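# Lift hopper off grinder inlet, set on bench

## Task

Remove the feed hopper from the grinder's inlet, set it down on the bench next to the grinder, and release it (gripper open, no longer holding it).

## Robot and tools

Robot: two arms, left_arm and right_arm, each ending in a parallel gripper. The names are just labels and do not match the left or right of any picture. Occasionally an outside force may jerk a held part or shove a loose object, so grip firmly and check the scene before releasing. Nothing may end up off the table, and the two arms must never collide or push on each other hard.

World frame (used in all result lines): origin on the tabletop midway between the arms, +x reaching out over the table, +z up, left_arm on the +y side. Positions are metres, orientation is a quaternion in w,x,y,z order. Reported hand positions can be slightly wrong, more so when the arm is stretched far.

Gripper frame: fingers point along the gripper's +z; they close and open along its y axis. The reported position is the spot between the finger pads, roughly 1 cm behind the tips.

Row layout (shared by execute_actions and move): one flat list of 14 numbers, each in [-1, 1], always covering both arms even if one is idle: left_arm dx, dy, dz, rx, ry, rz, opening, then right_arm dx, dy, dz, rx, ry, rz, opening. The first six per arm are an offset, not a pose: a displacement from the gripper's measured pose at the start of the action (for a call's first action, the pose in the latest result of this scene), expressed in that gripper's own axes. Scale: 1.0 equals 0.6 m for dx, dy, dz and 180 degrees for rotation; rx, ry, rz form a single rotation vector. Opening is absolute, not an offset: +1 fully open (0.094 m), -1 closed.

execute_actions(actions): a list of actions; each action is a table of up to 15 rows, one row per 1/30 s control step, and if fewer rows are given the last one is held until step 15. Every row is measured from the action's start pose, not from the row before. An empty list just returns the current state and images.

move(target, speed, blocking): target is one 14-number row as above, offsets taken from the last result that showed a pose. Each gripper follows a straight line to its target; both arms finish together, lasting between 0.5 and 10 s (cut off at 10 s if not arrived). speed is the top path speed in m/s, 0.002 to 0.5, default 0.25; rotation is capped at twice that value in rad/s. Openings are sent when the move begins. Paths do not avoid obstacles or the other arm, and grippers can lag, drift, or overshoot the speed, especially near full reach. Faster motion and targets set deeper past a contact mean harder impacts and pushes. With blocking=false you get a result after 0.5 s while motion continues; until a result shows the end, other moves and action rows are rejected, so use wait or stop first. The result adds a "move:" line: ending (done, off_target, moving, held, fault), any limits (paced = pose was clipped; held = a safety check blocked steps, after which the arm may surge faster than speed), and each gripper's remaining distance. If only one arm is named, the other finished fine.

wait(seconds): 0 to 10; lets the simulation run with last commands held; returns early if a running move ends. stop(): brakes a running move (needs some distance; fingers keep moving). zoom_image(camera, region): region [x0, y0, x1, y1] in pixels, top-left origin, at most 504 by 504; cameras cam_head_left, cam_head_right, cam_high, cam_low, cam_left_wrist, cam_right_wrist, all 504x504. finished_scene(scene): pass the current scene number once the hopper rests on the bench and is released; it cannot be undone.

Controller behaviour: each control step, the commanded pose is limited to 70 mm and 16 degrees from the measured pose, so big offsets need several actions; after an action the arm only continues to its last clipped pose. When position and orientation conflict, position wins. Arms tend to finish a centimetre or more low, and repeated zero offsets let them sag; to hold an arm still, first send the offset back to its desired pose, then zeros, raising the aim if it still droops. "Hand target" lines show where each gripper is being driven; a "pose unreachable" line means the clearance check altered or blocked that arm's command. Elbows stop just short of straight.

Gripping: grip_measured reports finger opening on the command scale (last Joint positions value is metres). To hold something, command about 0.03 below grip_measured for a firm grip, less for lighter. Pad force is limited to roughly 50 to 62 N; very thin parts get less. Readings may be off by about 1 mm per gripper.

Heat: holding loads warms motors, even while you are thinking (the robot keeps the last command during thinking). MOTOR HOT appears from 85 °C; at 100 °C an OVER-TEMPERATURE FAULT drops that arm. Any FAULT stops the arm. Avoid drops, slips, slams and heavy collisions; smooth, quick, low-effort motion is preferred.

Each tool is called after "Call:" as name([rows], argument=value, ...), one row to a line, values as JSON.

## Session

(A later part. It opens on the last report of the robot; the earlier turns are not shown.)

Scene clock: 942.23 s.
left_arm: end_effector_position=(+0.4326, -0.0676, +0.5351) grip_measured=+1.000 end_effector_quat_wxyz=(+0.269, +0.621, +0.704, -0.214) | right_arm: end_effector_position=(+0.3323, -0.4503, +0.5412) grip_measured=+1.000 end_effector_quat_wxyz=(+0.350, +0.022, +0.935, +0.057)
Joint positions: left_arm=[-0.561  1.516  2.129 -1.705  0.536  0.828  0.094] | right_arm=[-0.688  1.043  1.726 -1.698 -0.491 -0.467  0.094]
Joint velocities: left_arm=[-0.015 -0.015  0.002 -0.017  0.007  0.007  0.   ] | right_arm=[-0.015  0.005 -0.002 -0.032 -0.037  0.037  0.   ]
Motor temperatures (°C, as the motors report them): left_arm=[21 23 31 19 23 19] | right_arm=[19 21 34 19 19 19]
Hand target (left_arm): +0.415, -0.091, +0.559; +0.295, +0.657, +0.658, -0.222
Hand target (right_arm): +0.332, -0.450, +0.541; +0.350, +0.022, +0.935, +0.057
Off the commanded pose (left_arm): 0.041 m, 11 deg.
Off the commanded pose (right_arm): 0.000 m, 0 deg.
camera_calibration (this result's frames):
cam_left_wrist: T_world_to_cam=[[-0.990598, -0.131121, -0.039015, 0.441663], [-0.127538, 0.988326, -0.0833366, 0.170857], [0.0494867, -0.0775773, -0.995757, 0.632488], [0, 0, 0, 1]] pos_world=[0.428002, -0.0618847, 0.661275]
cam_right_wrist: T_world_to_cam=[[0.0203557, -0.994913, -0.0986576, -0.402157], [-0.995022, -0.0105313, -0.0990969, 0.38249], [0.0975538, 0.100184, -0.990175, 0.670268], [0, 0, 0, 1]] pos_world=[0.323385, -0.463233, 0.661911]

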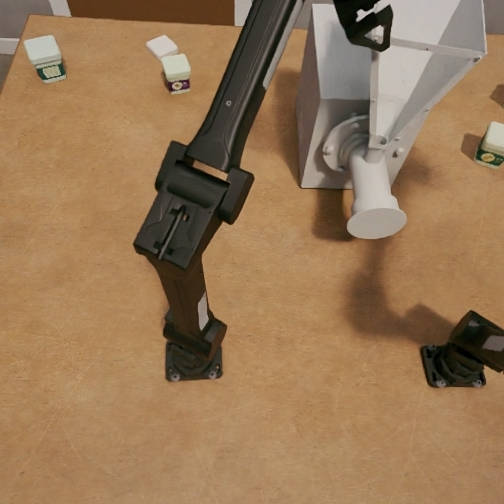

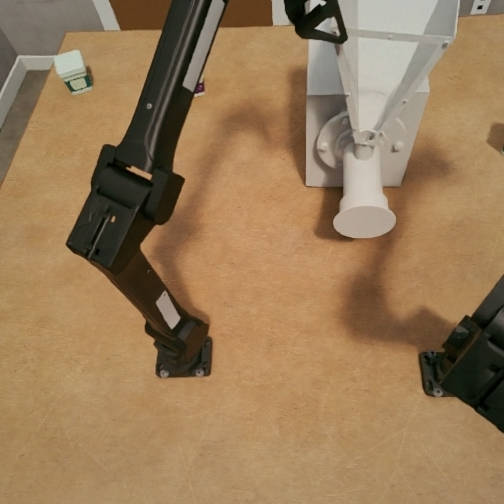

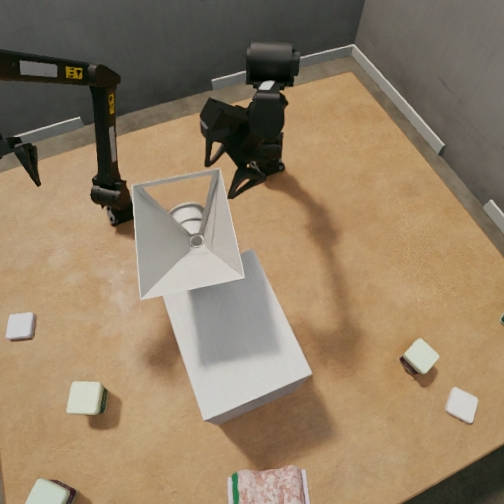

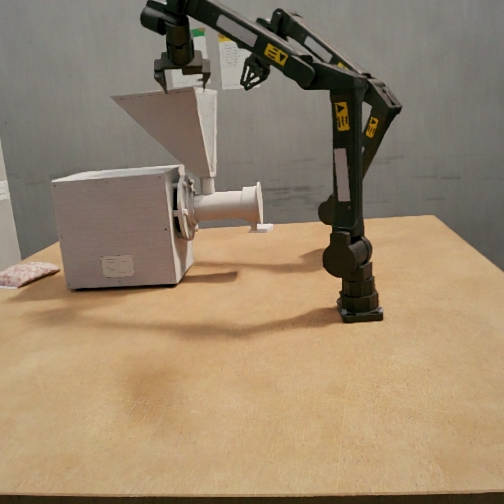

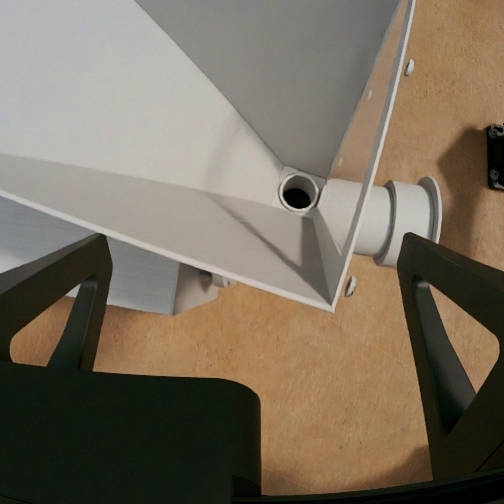

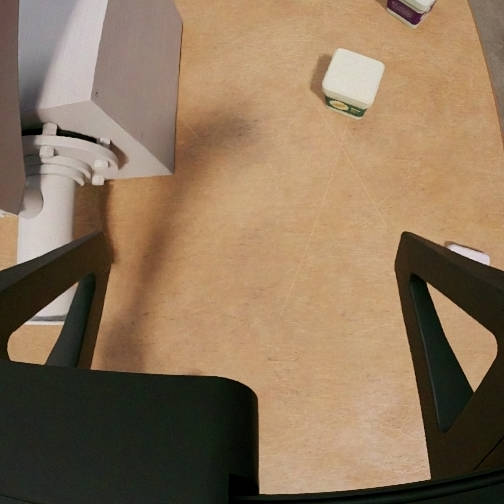

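Call:
move(target=[-0.111,-0.0843,0.0575,0.0609,-0.0031,0.0721,1,0,0,0,0,0,0,1], speed=0.08)

Scene clock: 1037.93 s.
left_arm: end_effector_position=(+0.4310, -0.0701, +0.5339) grip_measured=+1.000 end_effector_quat_wxyz=(+0.269, +0.630, +0.697, -0.213) | right_arm: end_effector_position=(+0.3323, -0.4503, +0.5412) grip_measured=+1.000 end_effector_quat_wxyz=(+0.350, +0.022, +0.935, +0.057)
Joint positions: left_arm=[-0.567  1.517  2.127 -1.705  0.536  0.846  0.094] | right_arm=[-0.688  1.043  1.726 -1.698 -0.491 -0.467  0.094]
Joint velocities: left_arm=[-0.005 -0.015 -0.012  0.017  0.095  0.007  0.   ] | right_arm=[-0.015  0.005  0.002 -0.032  0.022  0.022  0.   ]
Motor temperatures (°C, as the motors report them): left_arm=[21 23 32 19 25 19] | right_arm=[19 21 33 19 19 19]
Hand target (left_arm): +0.391, -0.126, +0.546; +0.278, +0.701, +0.608, -0.248
Hand target (right_arm): +0.332, -0.450, +0.541; +0.350, +0.022, +0.935, +0.057
Off the commanded pose (left_arm): 0.088 m, 16 deg; position clipped at the last step of the last action.
Off the commanded pose (right_arm): 0.000 m, 0 deg.
joint sent to its limit (left arm) — the command would take joint 4 (wrist pitch) past its lower limit, so that joint was sent only as far as its limit.
move: off_target (left_arm); limits=paced
camera_calibration (this result's frames):
cam_left_wrist: T_world_to_cam=[[-0.992612, -0.110998, -0.0490054, 0.447322], [-0.106837, 0.991001, -0.0806393, 0.162934], [0.0575153, -0.0748079, -0.995538, 0.627785], [0, 0, 0, 1]] pos_world=[0.425317, -0.0648524, 0.660044]
cam_right_wrist: T_world_to_cam=[[0.0203557, -0.994913, -0.0986576, -0.402157], [-0.995022, -0.0105313, -0.0990969, 0.38249], [0.0975538, 0.100184, -0.990175, 0.670268], [0, 0, 0, 1]] pos_world=[0.323385, -0.463233, 0.661911]

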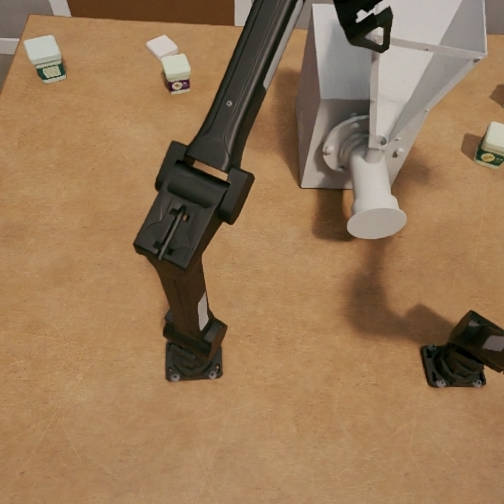

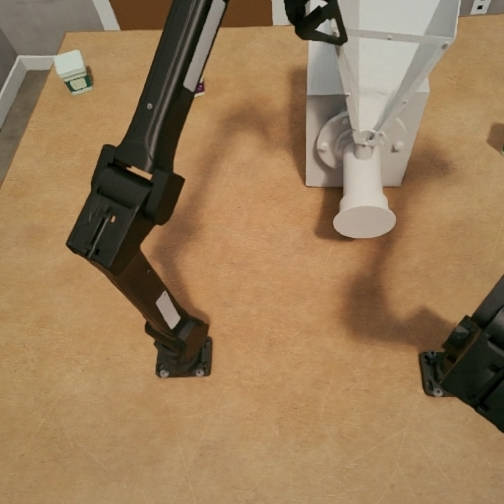

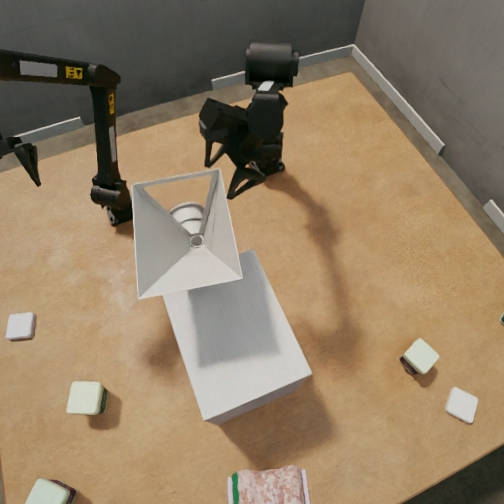

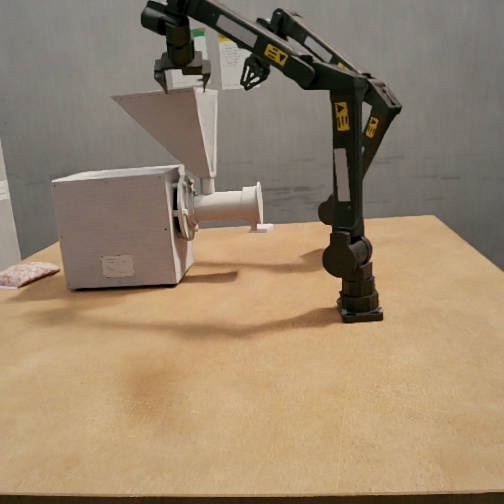

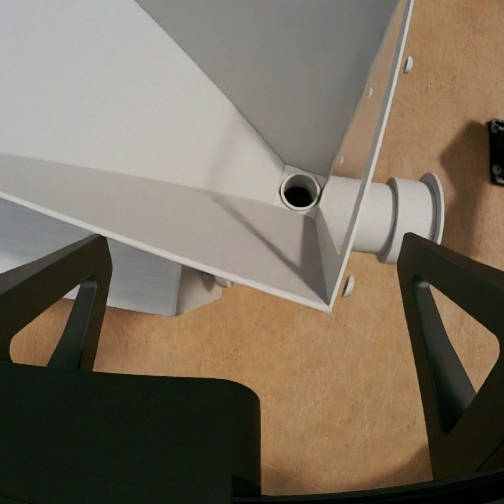

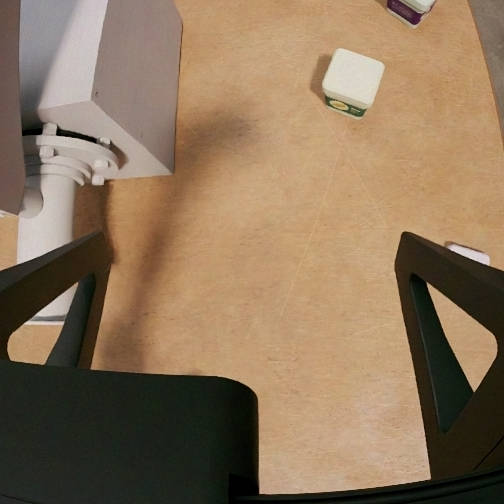

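Call:
move(target=[-0.043,0.002,-0.0508,0,-0.0556,0,1,0,0,0,0,0,0,1], speed=0.08)

Scene clock: 1049.70 s.
left_arm: end_effector_position=(+0.4348, -0.0759, +0.5520) grip_measured=+1.000 end_effector_quat_wxyz=(+0.303, +0.611, +0.678, -0.273) | right_arm: end_effector_position=(+0.3323, -0.4503, +0.5412) grip_measured=+1.000 end_effector_quat_wxyz=(+0.350, +0.022, +0.935, +0.057)
Joint positions: left_arm=[-0.531  1.512  2.12  -1.646  0.684  0.819  0.094] | right_arm=[-0.688  1.043  1.726 -1.698 -0.491 -0.467  0.094]
Joint velocities: left_arm=[-0.005 -0.024 -0.027 -0.022 -0.022  0.007  0.   ] | right_arm=[ 0.015 -0.015  0.007 -0.007  0.007 -0.051  0.   ]
Motor temperatures (°C, as the motors report them): left_arm=[21 23 31 19 30 20] | right_arm=[19 21 33 19 19 19]
Hand target (left_arm): +0.429, -0.070, +0.573; +0.328, +0.609, +0.671, -0.268
Hand target (right_arm): +0.332, -0.450, +0.541; +0.350, +0.022, +0.935, +0.057
Off the commanded pose (left_arm): 0.023 m, 3 deg.
Off the commanded pose (right_arm): 0.000 m, 0 deg.
move: off_target (left_arm)
camera_calibration (this result's frames):
cam_left_wrist: T_world_to_cam=[[-0.99508, -0.0988554, -0.00655851, 0.429947], [-0.0950086, 0.970933, -0.219687, 0.240559], [0.0280852, -0.217983, -0.975548, 0.636022], [0, 0, 0, 1]] pos_world=[0.432824, -0.0524218, 0.676138]
cam_right_wrist: T_world_to_cam=[[0.0203557, -0.994913, -0.0986576, -0.402157], [-0.995022, -0.0105313, -0.0990969, 0.38249], [0.0975538, 0.100184, -0.990175, 0.670268], [0, 0, 0, 1]] pos_world=[0.323385, -0.463233, 0.661911]

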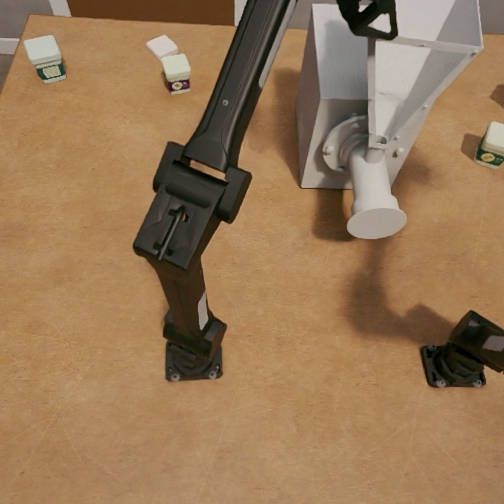

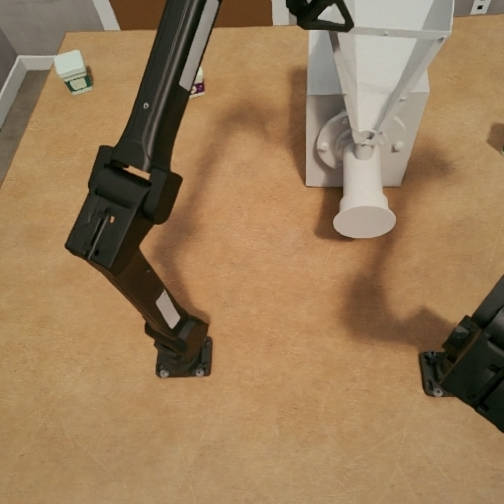

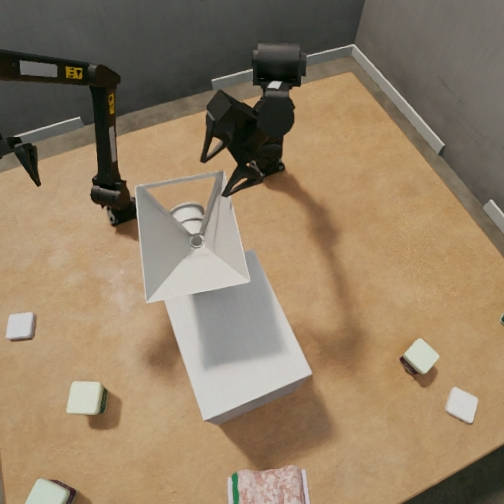

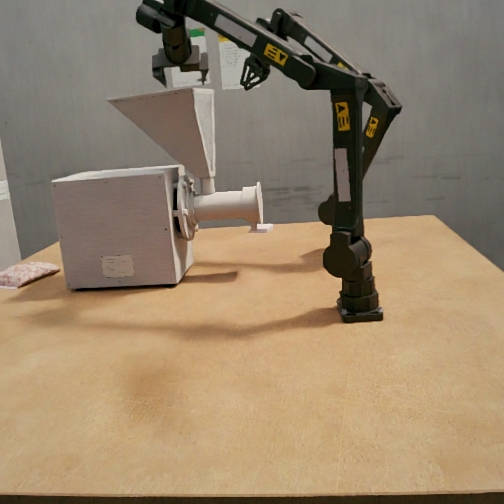

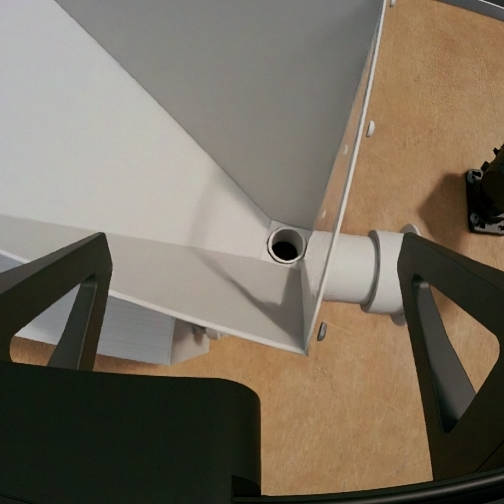

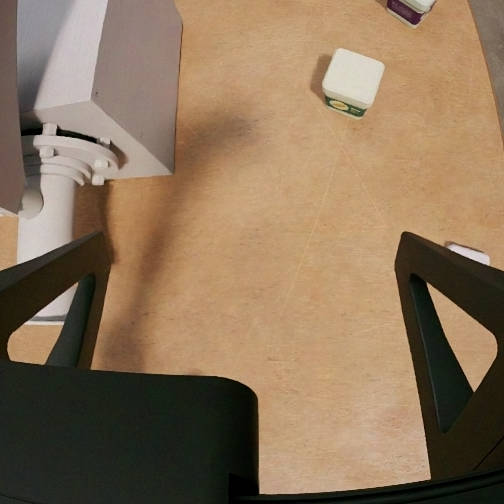

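Call:
move(target=[-0.080,-0.0787,0.0817,0.0682,0,0.0611,1,0,0,0,0,0,0,1], speed=0.08)

Scene clock: 1080.73 s.
left_arm: end_effector_position=(+0.3985, -0.1432, +0.5357) grip_measured=+1.000 end_effector_quat_wxyz=(+0.263, +0.684, +0.603, -0.316) | right_arm: end_effector_position=(+0.3323, -0.4503, +0.5412) grip_measured=+1.000 end_effector_quat_wxyz=(+0.350, +0.022, +0.935, +0.057)
Joint positions: left_arm=[-0.669  1.591  2.167 -1.699  0.747  0.926  0.094] | right_arm=[-0.688  1.043  1.726 -1.698 -0.491 -0.467  0.094]
Joint velocities: left_arm=[-0.015 -0.005 -0.007 -0.007 -0.037 -0.007  0.   ] | right_arm=[-0.005 -0.015  0.002  0.012 -0.037  0.037  0.   ]
Motor temperatures (°C, as the motors report them): left_arm=[21 23 30 19 24 19] | right_arm=[19 21 33 19 19 19]
Hand target (left_arm): +0.394, -0.147, +0.554; +0.282, +0.692, +0.586, -0.312
Hand target (right_arm): +0.332, -0.450, +0.541; +0.350, +0.022, +0.935, +0.057
Off the commanded pose (left_arm): 0.020 m, 3 deg.
Off the commanded pose (right_arm): 0.000 m, 0 deg.
joint sent to its limit (left arm) — the command would take joint 4 (wrist pitch) past its lower limit, so that joint was sent only as far as its limit.
move: off_target (left_arm)
camera_calibration (this result's frames):
cam_left_wrist: T_world_to_cam=[[-0.99014, 0.139433, 0.0134628, 0.408481], [0.132739, 0.964604, -0.227857, 0.211591], [-0.0447571, -0.223823, -0.973602, 0.633683], [0, 0, 0, 1]] pos_world=[0.404728, -0.119225, 0.659668]
cam_right_wrist: T_world_to_cam=[[0.0203557, -0.994913, -0.0986576, -0.402157], [-0.995022, -0.0105313, -0.0990969, 0.38249], [0.0975538, 0.100184, -0.990175, 0.670268], [0, 0, 0, 1]] pos_world=[0.323385, -0.463233, 0.661911]

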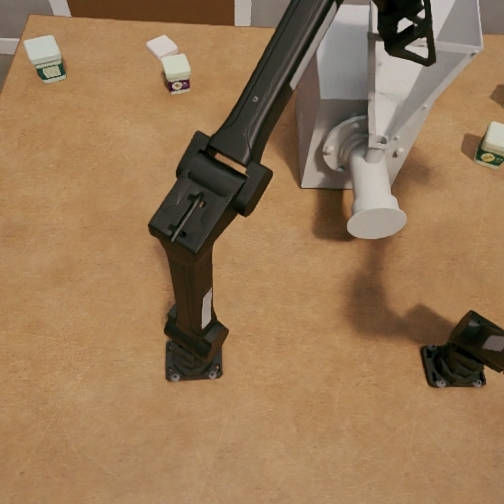

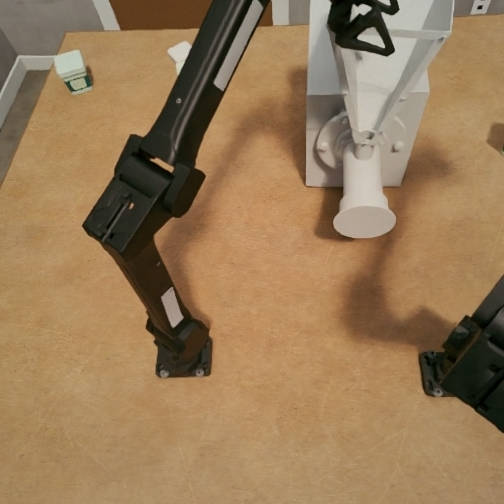

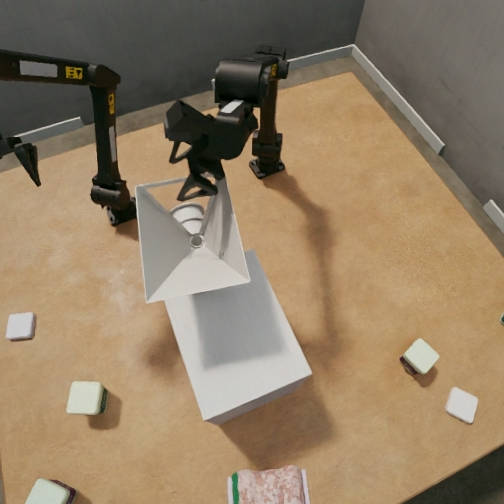

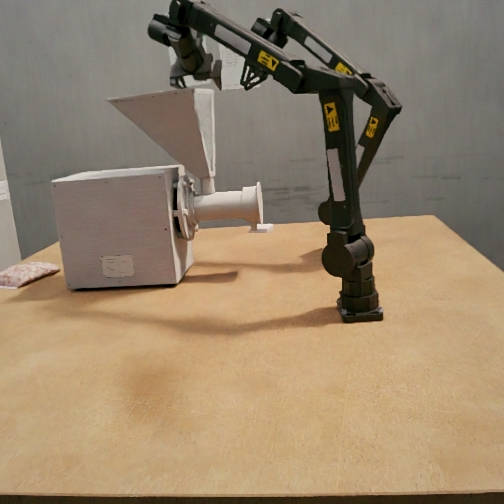

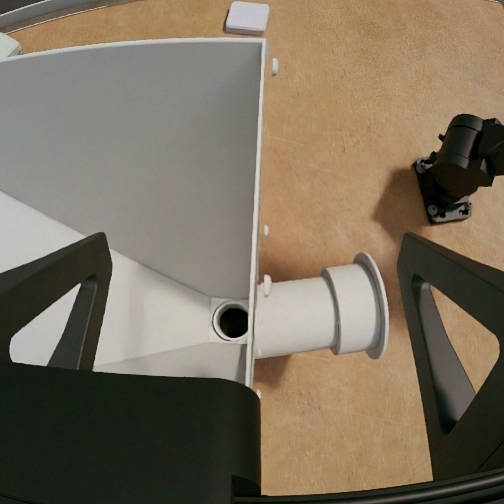

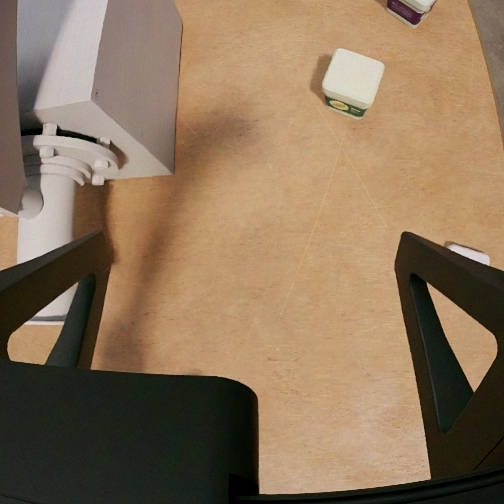

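Call:
move(target=[0.0149,-0.0007,0.0336,0,0,0,1,0,0,0,0,0,0,1], speed=0.04)

Scene clock: 1102.37 s.
left_arm: end_effector_position=(+0.4032, -0.1460, +0.5174) grip_measured=+1.000 end_effector_quat_wxyz=(+0.267, +0.682, +0.604, -0.314) | right_arm: end_effector_position=(+0.3323, -0.4503, +0.5412) grip_measured=+1.000 end_effector_quat_wxyz=(+0.350, +0.022, +0.935, +0.057)
Joint positions: left_arm=[-0.67   1.566  2.08  -1.625  0.742  0.918  0.094] | right_arm=[-0.688  1.043  1.726 -1.698 -0.491 -0.467  0.094]
Joint velocities: left_arm=[ 0.005 -0.015  0.002 -0.007  0.066  0.022  0.   ] | right_arm=[-0.005  0.005  0.002  0.012  0.037  0.037  0.   ]
Motor temperatures (°C, as the motors report them): left_arm=[21 23 31 19 24 19] | right_arm=[19 21 33 19 19 19]
Hand target (left_arm): +0.397, -0.152, +0.516; +0.263, +0.684, +0.603, -0.316
Hand target (right_arm): +0.332, -0.450, +0.541; +0.350, +0.022, +0.935, +0.057
Off the commanded pose (left_arm): 0.009 m, 1 deg.
Off the commanded pose (right_arm): 0.000 m, 0 deg.
move: done
camera_calibration (this result's frames):
cam_left_wrist: T_world_to_cam=[[-0.991144, 0.132556, 0.00786598, 0.41598], [0.127265, 0.965155, -0.228646, 0.212202], [-0.0379002, -0.22562, -0.973478, 0.612285], [0, 0, 0, 1]] pos_world=[0.408496, -0.121805, 0.641292]
cam_right_wrist: T_world_to_cam=[[0.0203557, -0.994913, -0.0986576, -0.402157], [-0.995022, -0.0105313, -0.0990969, 0.38249], [0.0975538, 0.100184, -0.990175, 0.670268], [0, 0, 0, 1]] pos_world=[0.323385, -0.463233, 0.661911]

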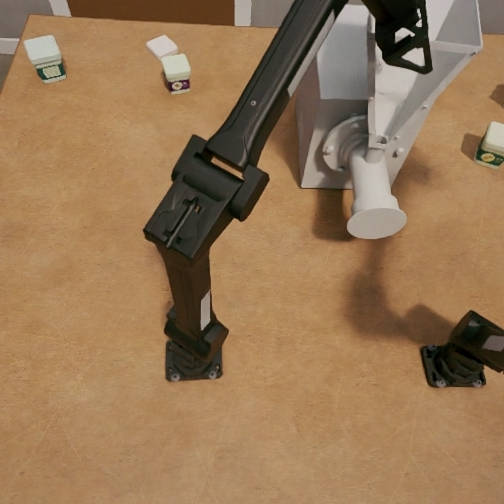

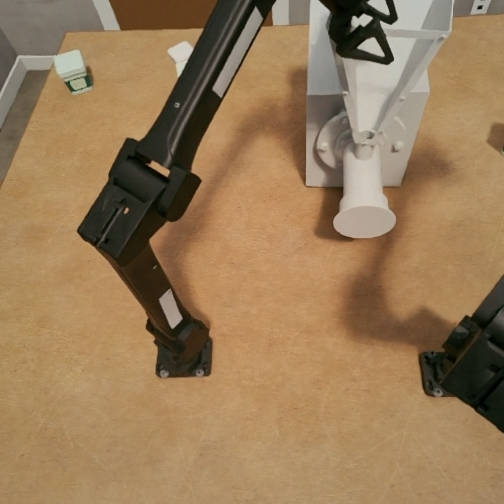

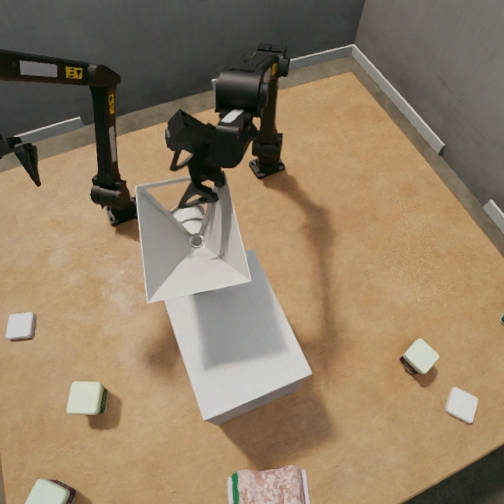

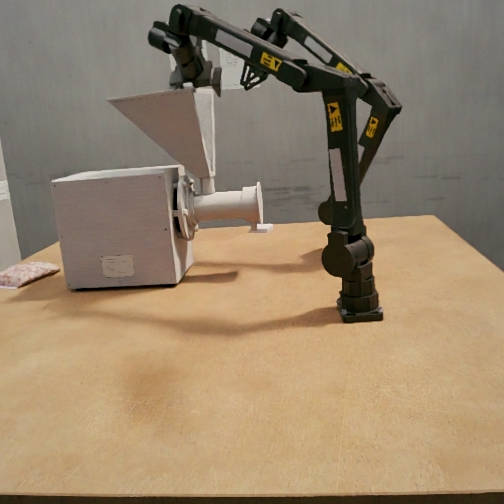

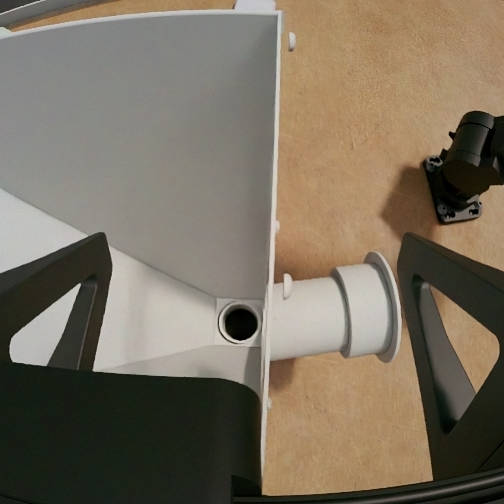

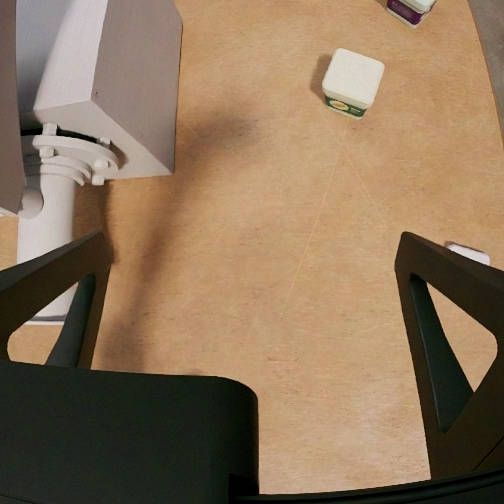

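Call:
move(target=[0.0135,-0.015,0.0405,0,0,0,1,0,0,0,0,0,0,1], speed=0.04)

Scene clock: 1108.93 s.
left_arm: end_effector_position=(+0.3922, -0.1489, +0.5049) grip_measured=+1.000 end_effector_quat_wxyz=(+0.279, +0.683, +0.600, -0.310) | right_arm: end_effector_position=(+0.3323, -0.4503, +0.5412) grip_measured=+1.000 end_effector_quat_wxyz=(+0.350, +0.022, +0.935, +0.057)
Joint positions: left_arm=[-0.69   1.504  1.963 -1.525  0.729  0.89   0.094] | right_arm=[-0.688  1.043  1.726 -1.698 -0.491 -0.467  0.094]
Joint velocities: left_arm=[-0.005 -0.015 -0.002 -0.022  0.037 -0.022  0.   ] | right_arm=[-0.015 -0.005 -0.017  0.022 -0.007  0.007  0.   ]
Motor temperatures (°C, as the motors report them): left_arm=[21 23 30 19 23 19] | right_arm=[19 21 33 19 19 19]
Hand target (left_arm): +0.393, -0.157, +0.495; +0.267, +0.682, +0.604, -0.314
Hand target (right_arm): +0.332, -0.450, +0.541; +0.350, +0.022, +0.935, +0.057
Off the commanded pose (left_arm): 0.013 m, 2 deg.
Off the commanded pose (right_arm): 0.000 m, 0 deg.
move: off_target (left_arm)
camera_calibration (this result's frames):
cam_left_wrist: T_world_to_cam=[[-0.991549, 0.128691, -0.016405, 0.417478], [0.128875, 0.962573, -0.238422, 0.217483], [-0.0148917, -0.238521, -0.971023, 0.586882], [0, 0, 0, 1]] pos_world=[0.394662, -0.123085, 0.628578]
cam_right_wrist: T_world_to_cam=[[0.0203557, -0.994913, -0.0986576, -0.402157], [-0.995022, -0.0105313, -0.0990969, 0.38249], [0.0975538, 0.100184, -0.990175, 0.670268], [0, 0, 0, 1]] pos_world=[0.323385, -0.463233, 0.661911]

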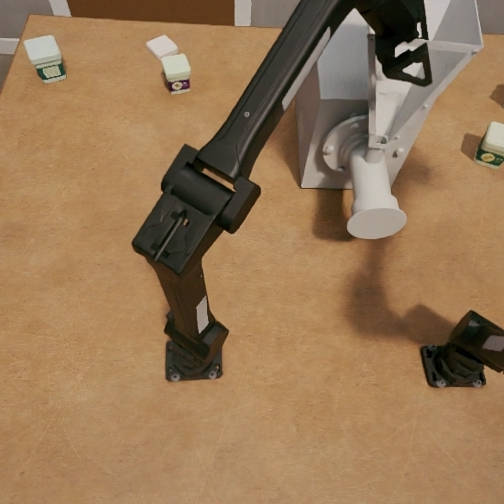

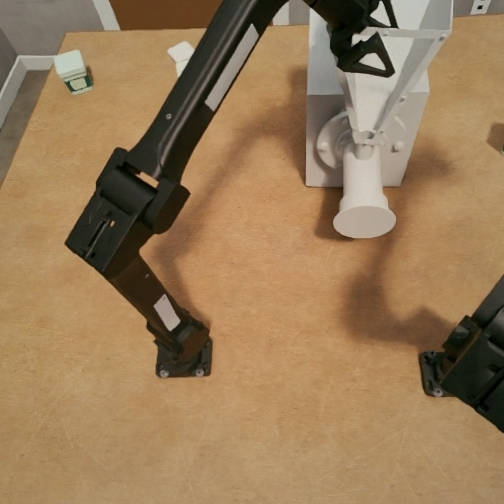

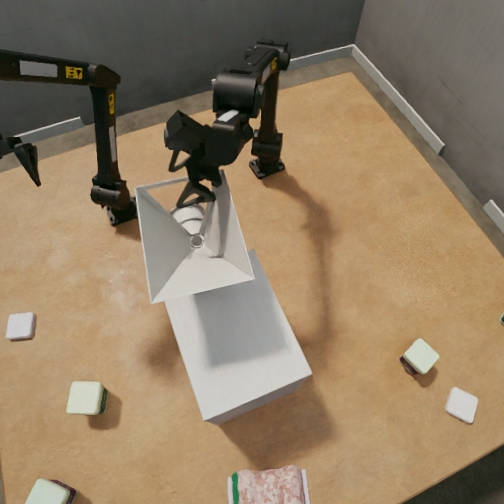

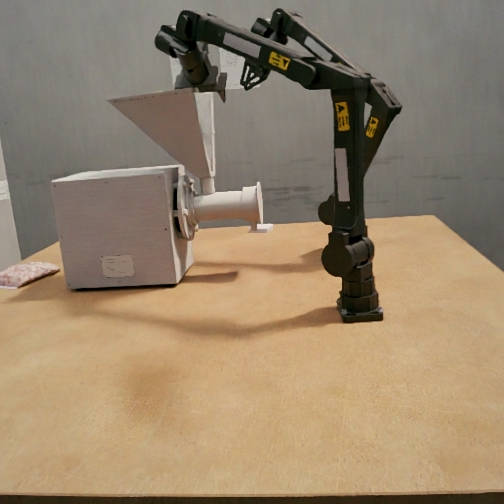

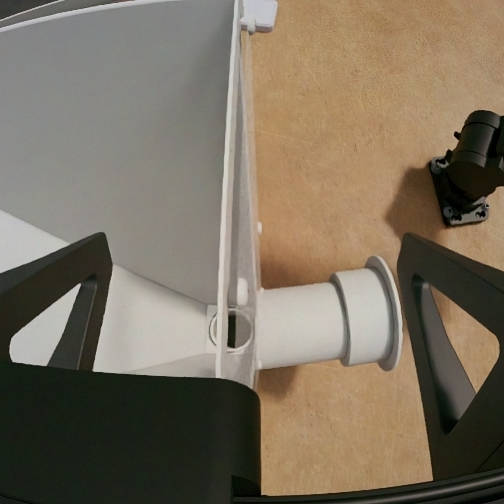

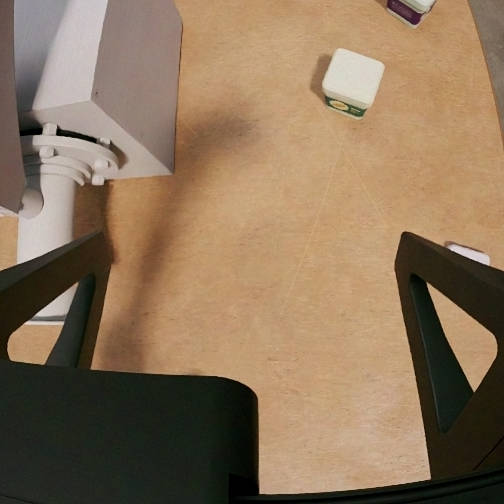

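Call:
move(target=[0.0075,0.009,0.035,0,0,0,1,0,0,0,0,0,0,1], speed=0.03)

Scene clock: 1126.23 s.
left_arm: end_effector_position=(+0.3944, -0.1512, +0.5051) grip_measured=+1.000 end_effector_quat_wxyz=(+0.293, +0.682, +0.597, -0.306) | right_arm: end_effector_position=(+0.3323, -0.4503, +0.5412) grip_measured=+1.000 end_effector_quat_wxyz=(+0.350, +0.022, +0.935, +0.057)
Joint positions: left_arm=[-0.692  1.49   1.938 -1.476  0.725  0.879  0.094] | right_arm=[-0.688  1.043  1.726 -1.698 -0.491 -0.467  0.094]
Joint velocities: left_arm=[-0.005 -0.024  0.007  0.007 -0.037 -0.022  0.   ] | right_arm=[ 0.005 -0.005 -0.017  0.002  0.037  0.022  0.   ]
Motor temperatures (°C, as the motors report them): left_arm=[21 23 29 19 23 19] | right_arm=[19 21 33 19 19 19]
Hand target (left_arm): +0.396, -0.162, +0.488; +0.278, +0.683, +0.600, -0.310
Hand target (right_arm): +0.332, -0.450, +0.541; +0.350, +0.022, +0.935, +0.057
Off the commanded pose (left_arm): 0.021 m, 2 deg.
Off the commanded pose (right_arm): 0.000 m, 0 deg.
move: off_target (left_arm)
camera_calibration (this result's frames):
cam_left_wrist: T_world_to_cam=[[-0.991761, 0.120755, -0.0427658, 0.432148], [0.127673, 0.959088, -0.252687, 0.226618], [0.0105031, -0.256065, -0.966603, 0.571662], [0, 0, 0, 1]] pos_world=[0.39365, -0.123148, 0.628314]
cam_right_wrist: T_world_to_cam=[[0.0203557, -0.994913, -0.0986576, -0.402157], [-0.995022, -0.0105313, -0.0990969, 0.38249], [0.0975538, 0.100184, -0.990175, 0.670268], [0, 0, 0, 1]] pos_world=[0.323385, -0.463233, 0.661911]

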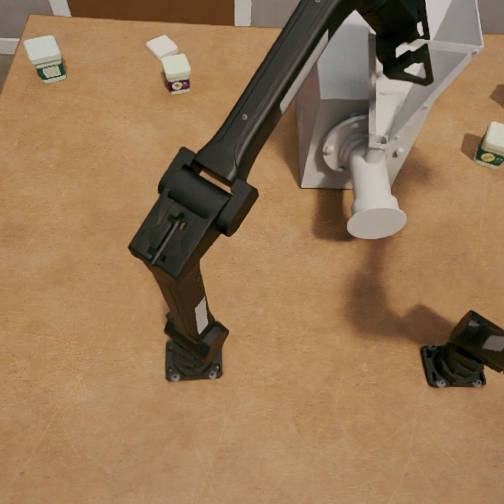

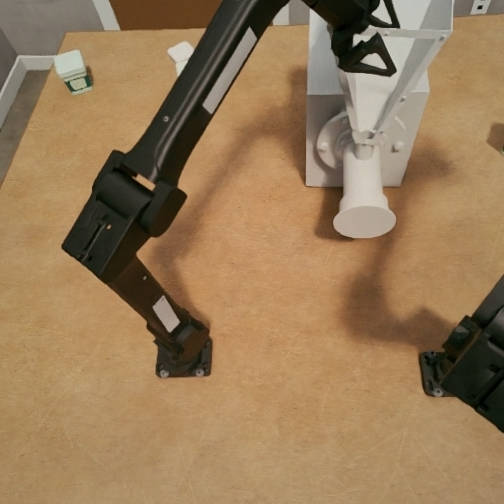

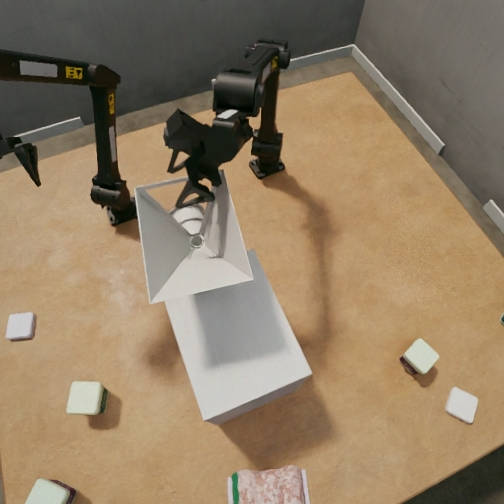

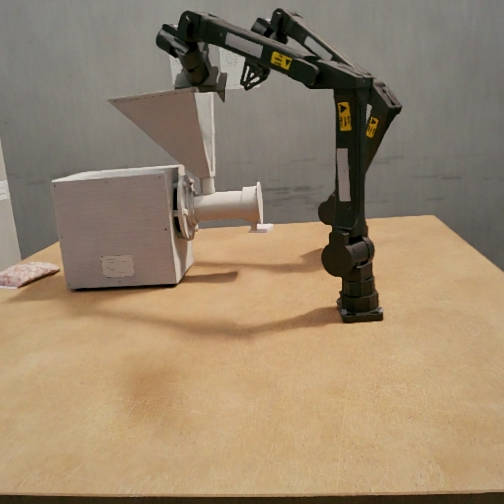

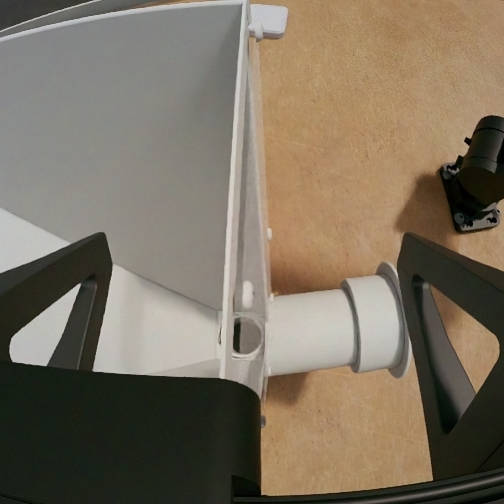

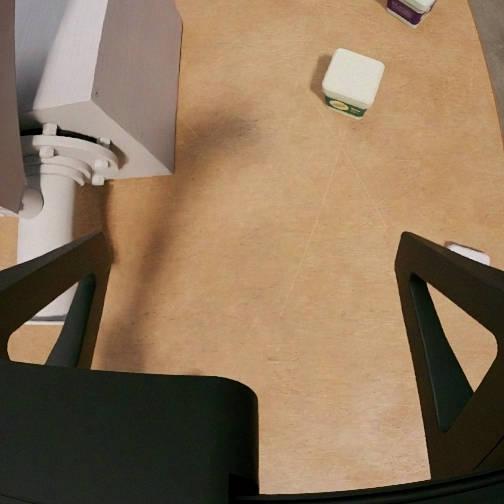

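Call:
zoom_image(camera="cam_low", region=[100,20,300,160])

Call:
zoom_image(camera="cam_high", region=[120,100,300,260])

Call:
zoom_image(camera="cam_head_right", region=[280,0,480,160])

Region (100, 20, 300, 160) of cam_low's 504x504 image, scaled by 2.520, with more detail than that image has; it fills the top 353 rows of this view, and the rest is white.

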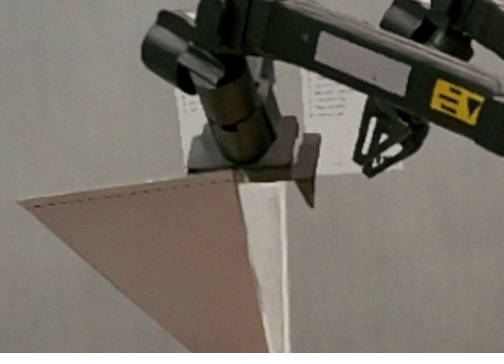

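Region (120, 100, 300, 260) of cam_high's 504x504 image, scaled by 2.800, with more detail than that image has.

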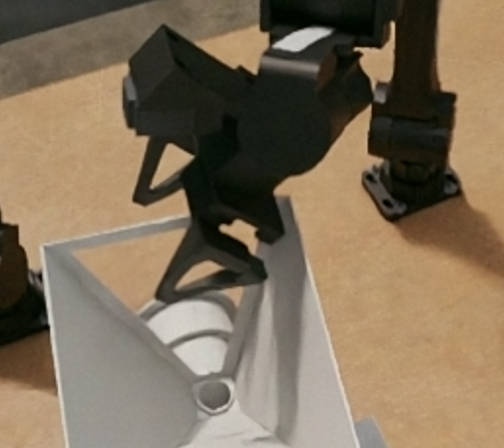

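Region (280, 0, 480, 160) of cam_head_right's 504x504 image, scaled by 2.520, with more detail than that image has; it fills the top 403 rows of this view, and the rest is white.

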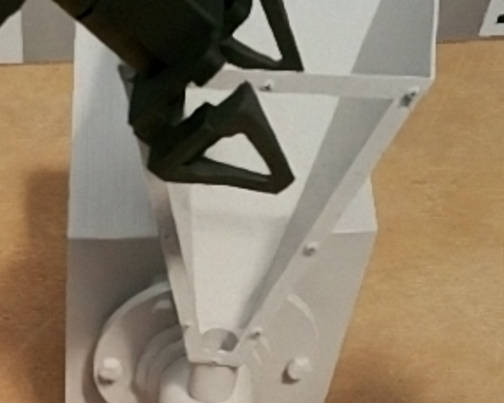

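Call:
execute_actions([
  [[0,0,0,0,0,0,0.3,0,0,0,0,0,0,1]],
  [[0,0,0,0,0,0,-0.4,0,0,0,0,0,0,1]],
  [[0,0,0,0,0,0,-0.7,0,0,0,0,0,0,1]],
])

Scene clock: 1165.97 s.
left_arm: end_effector_position=(+0.3801, -0.1500, +0.5078) grip_measured=+0.024 end_effector_quat_wxyz=(+0.290, +0.688, +0.589, -0.308) | right_arm: end_effector_position=(+0.3323, -0.4503, +0.5412) grip_measured=+1.000 end_effector_quat_wxyz=(+0.350, +0.022, +0.935, +0.057)
Joint positions: left_arm=[-0.707  1.468  1.923 -1.488  0.727  0.888  0.048] | right_arm=[-0.688  1.043  1.726 -1.698 -0.491 -0.467  0.094]
Joint velocities: left_arm=[-0.005 -0.005  0.007  0.007 -0.051  0.081 -0.001] | right_arm=[-0.005 -0.005 -0.002  0.002  0.007 -0.037  0.   ]
Motor temperatures (°C, as the motors report them): left_arm=[21 23 28 19 22 19] | right_arm=[19 21 33 19 19 19]
Hand target (left_arm): +0.380, -0.150, +0.508; +0.289, +0.687, +0.591, -0.309
Hand target (right_arm): +0.332, -0.450, +0.541; +0.350, +0.022, +0.935, +0.057
Off the commanded pose (left_arm): 0.000 m, 0 deg.
Off the commanded pose (right_arm): 0.000 m, 0 deg.
camera_calibration (this result's frames):
cam_left_wrist: T_world_to_cam=[[-0.98895, 0.14158, -0.0439639, 0.420584], [0.148107, 0.956529, -0.251229, 0.219051], [0.00648374, -0.254964, -0.966929, 0.576581], [0, 0, 0, 1]] pos_world=[0.379755, -0.122067, 0.631035]
cam_right_wrist: T_world_to_cam=[[0.0203557, -0.994913, -0.0986576, -0.402157], [-0.995022, -0.0105313, -0.0990969, 0.38249], [0.0975538, 0.100184, -0.990175, 0.670268], [0, 0, 0, 1]] pos_world=[0.323385, -0.463233, 0.661911]

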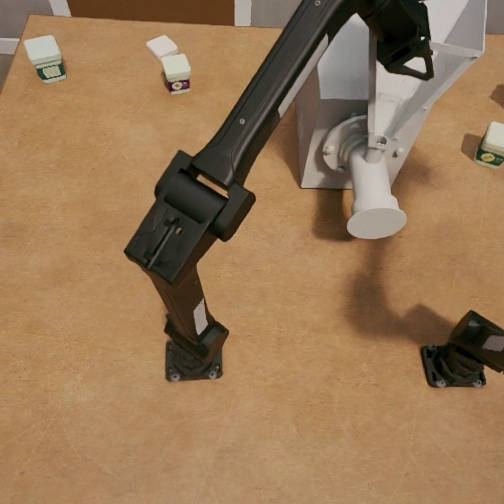

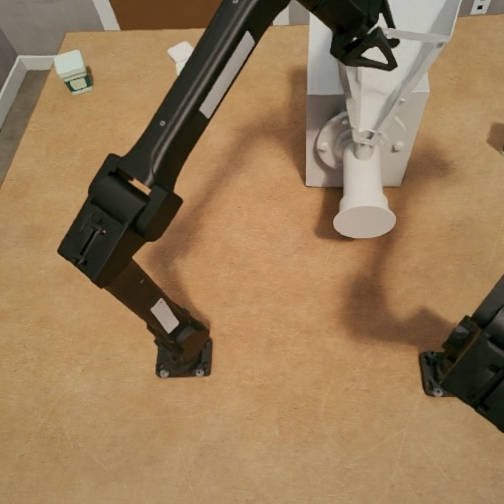

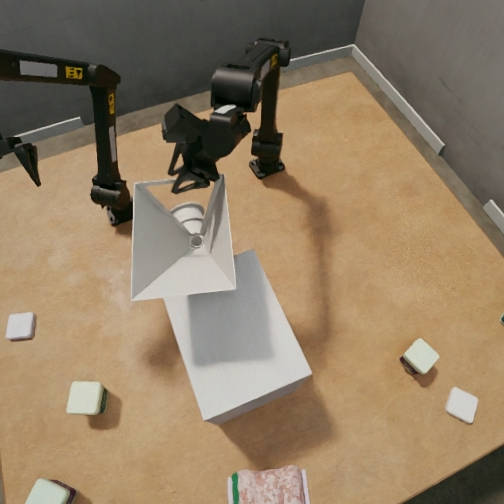

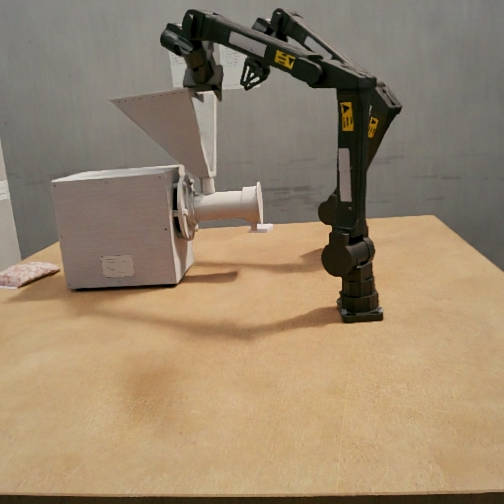

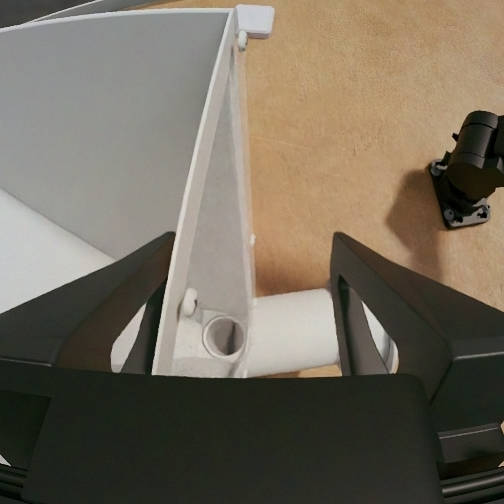

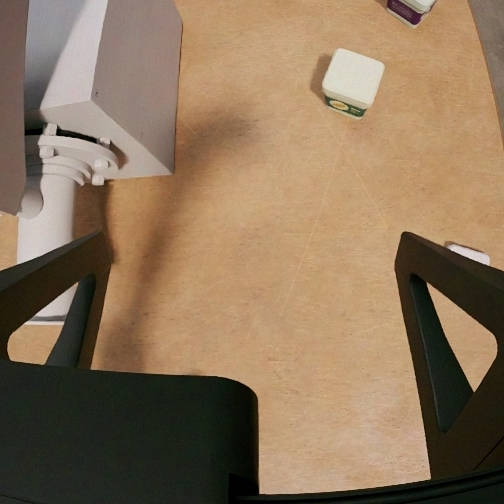

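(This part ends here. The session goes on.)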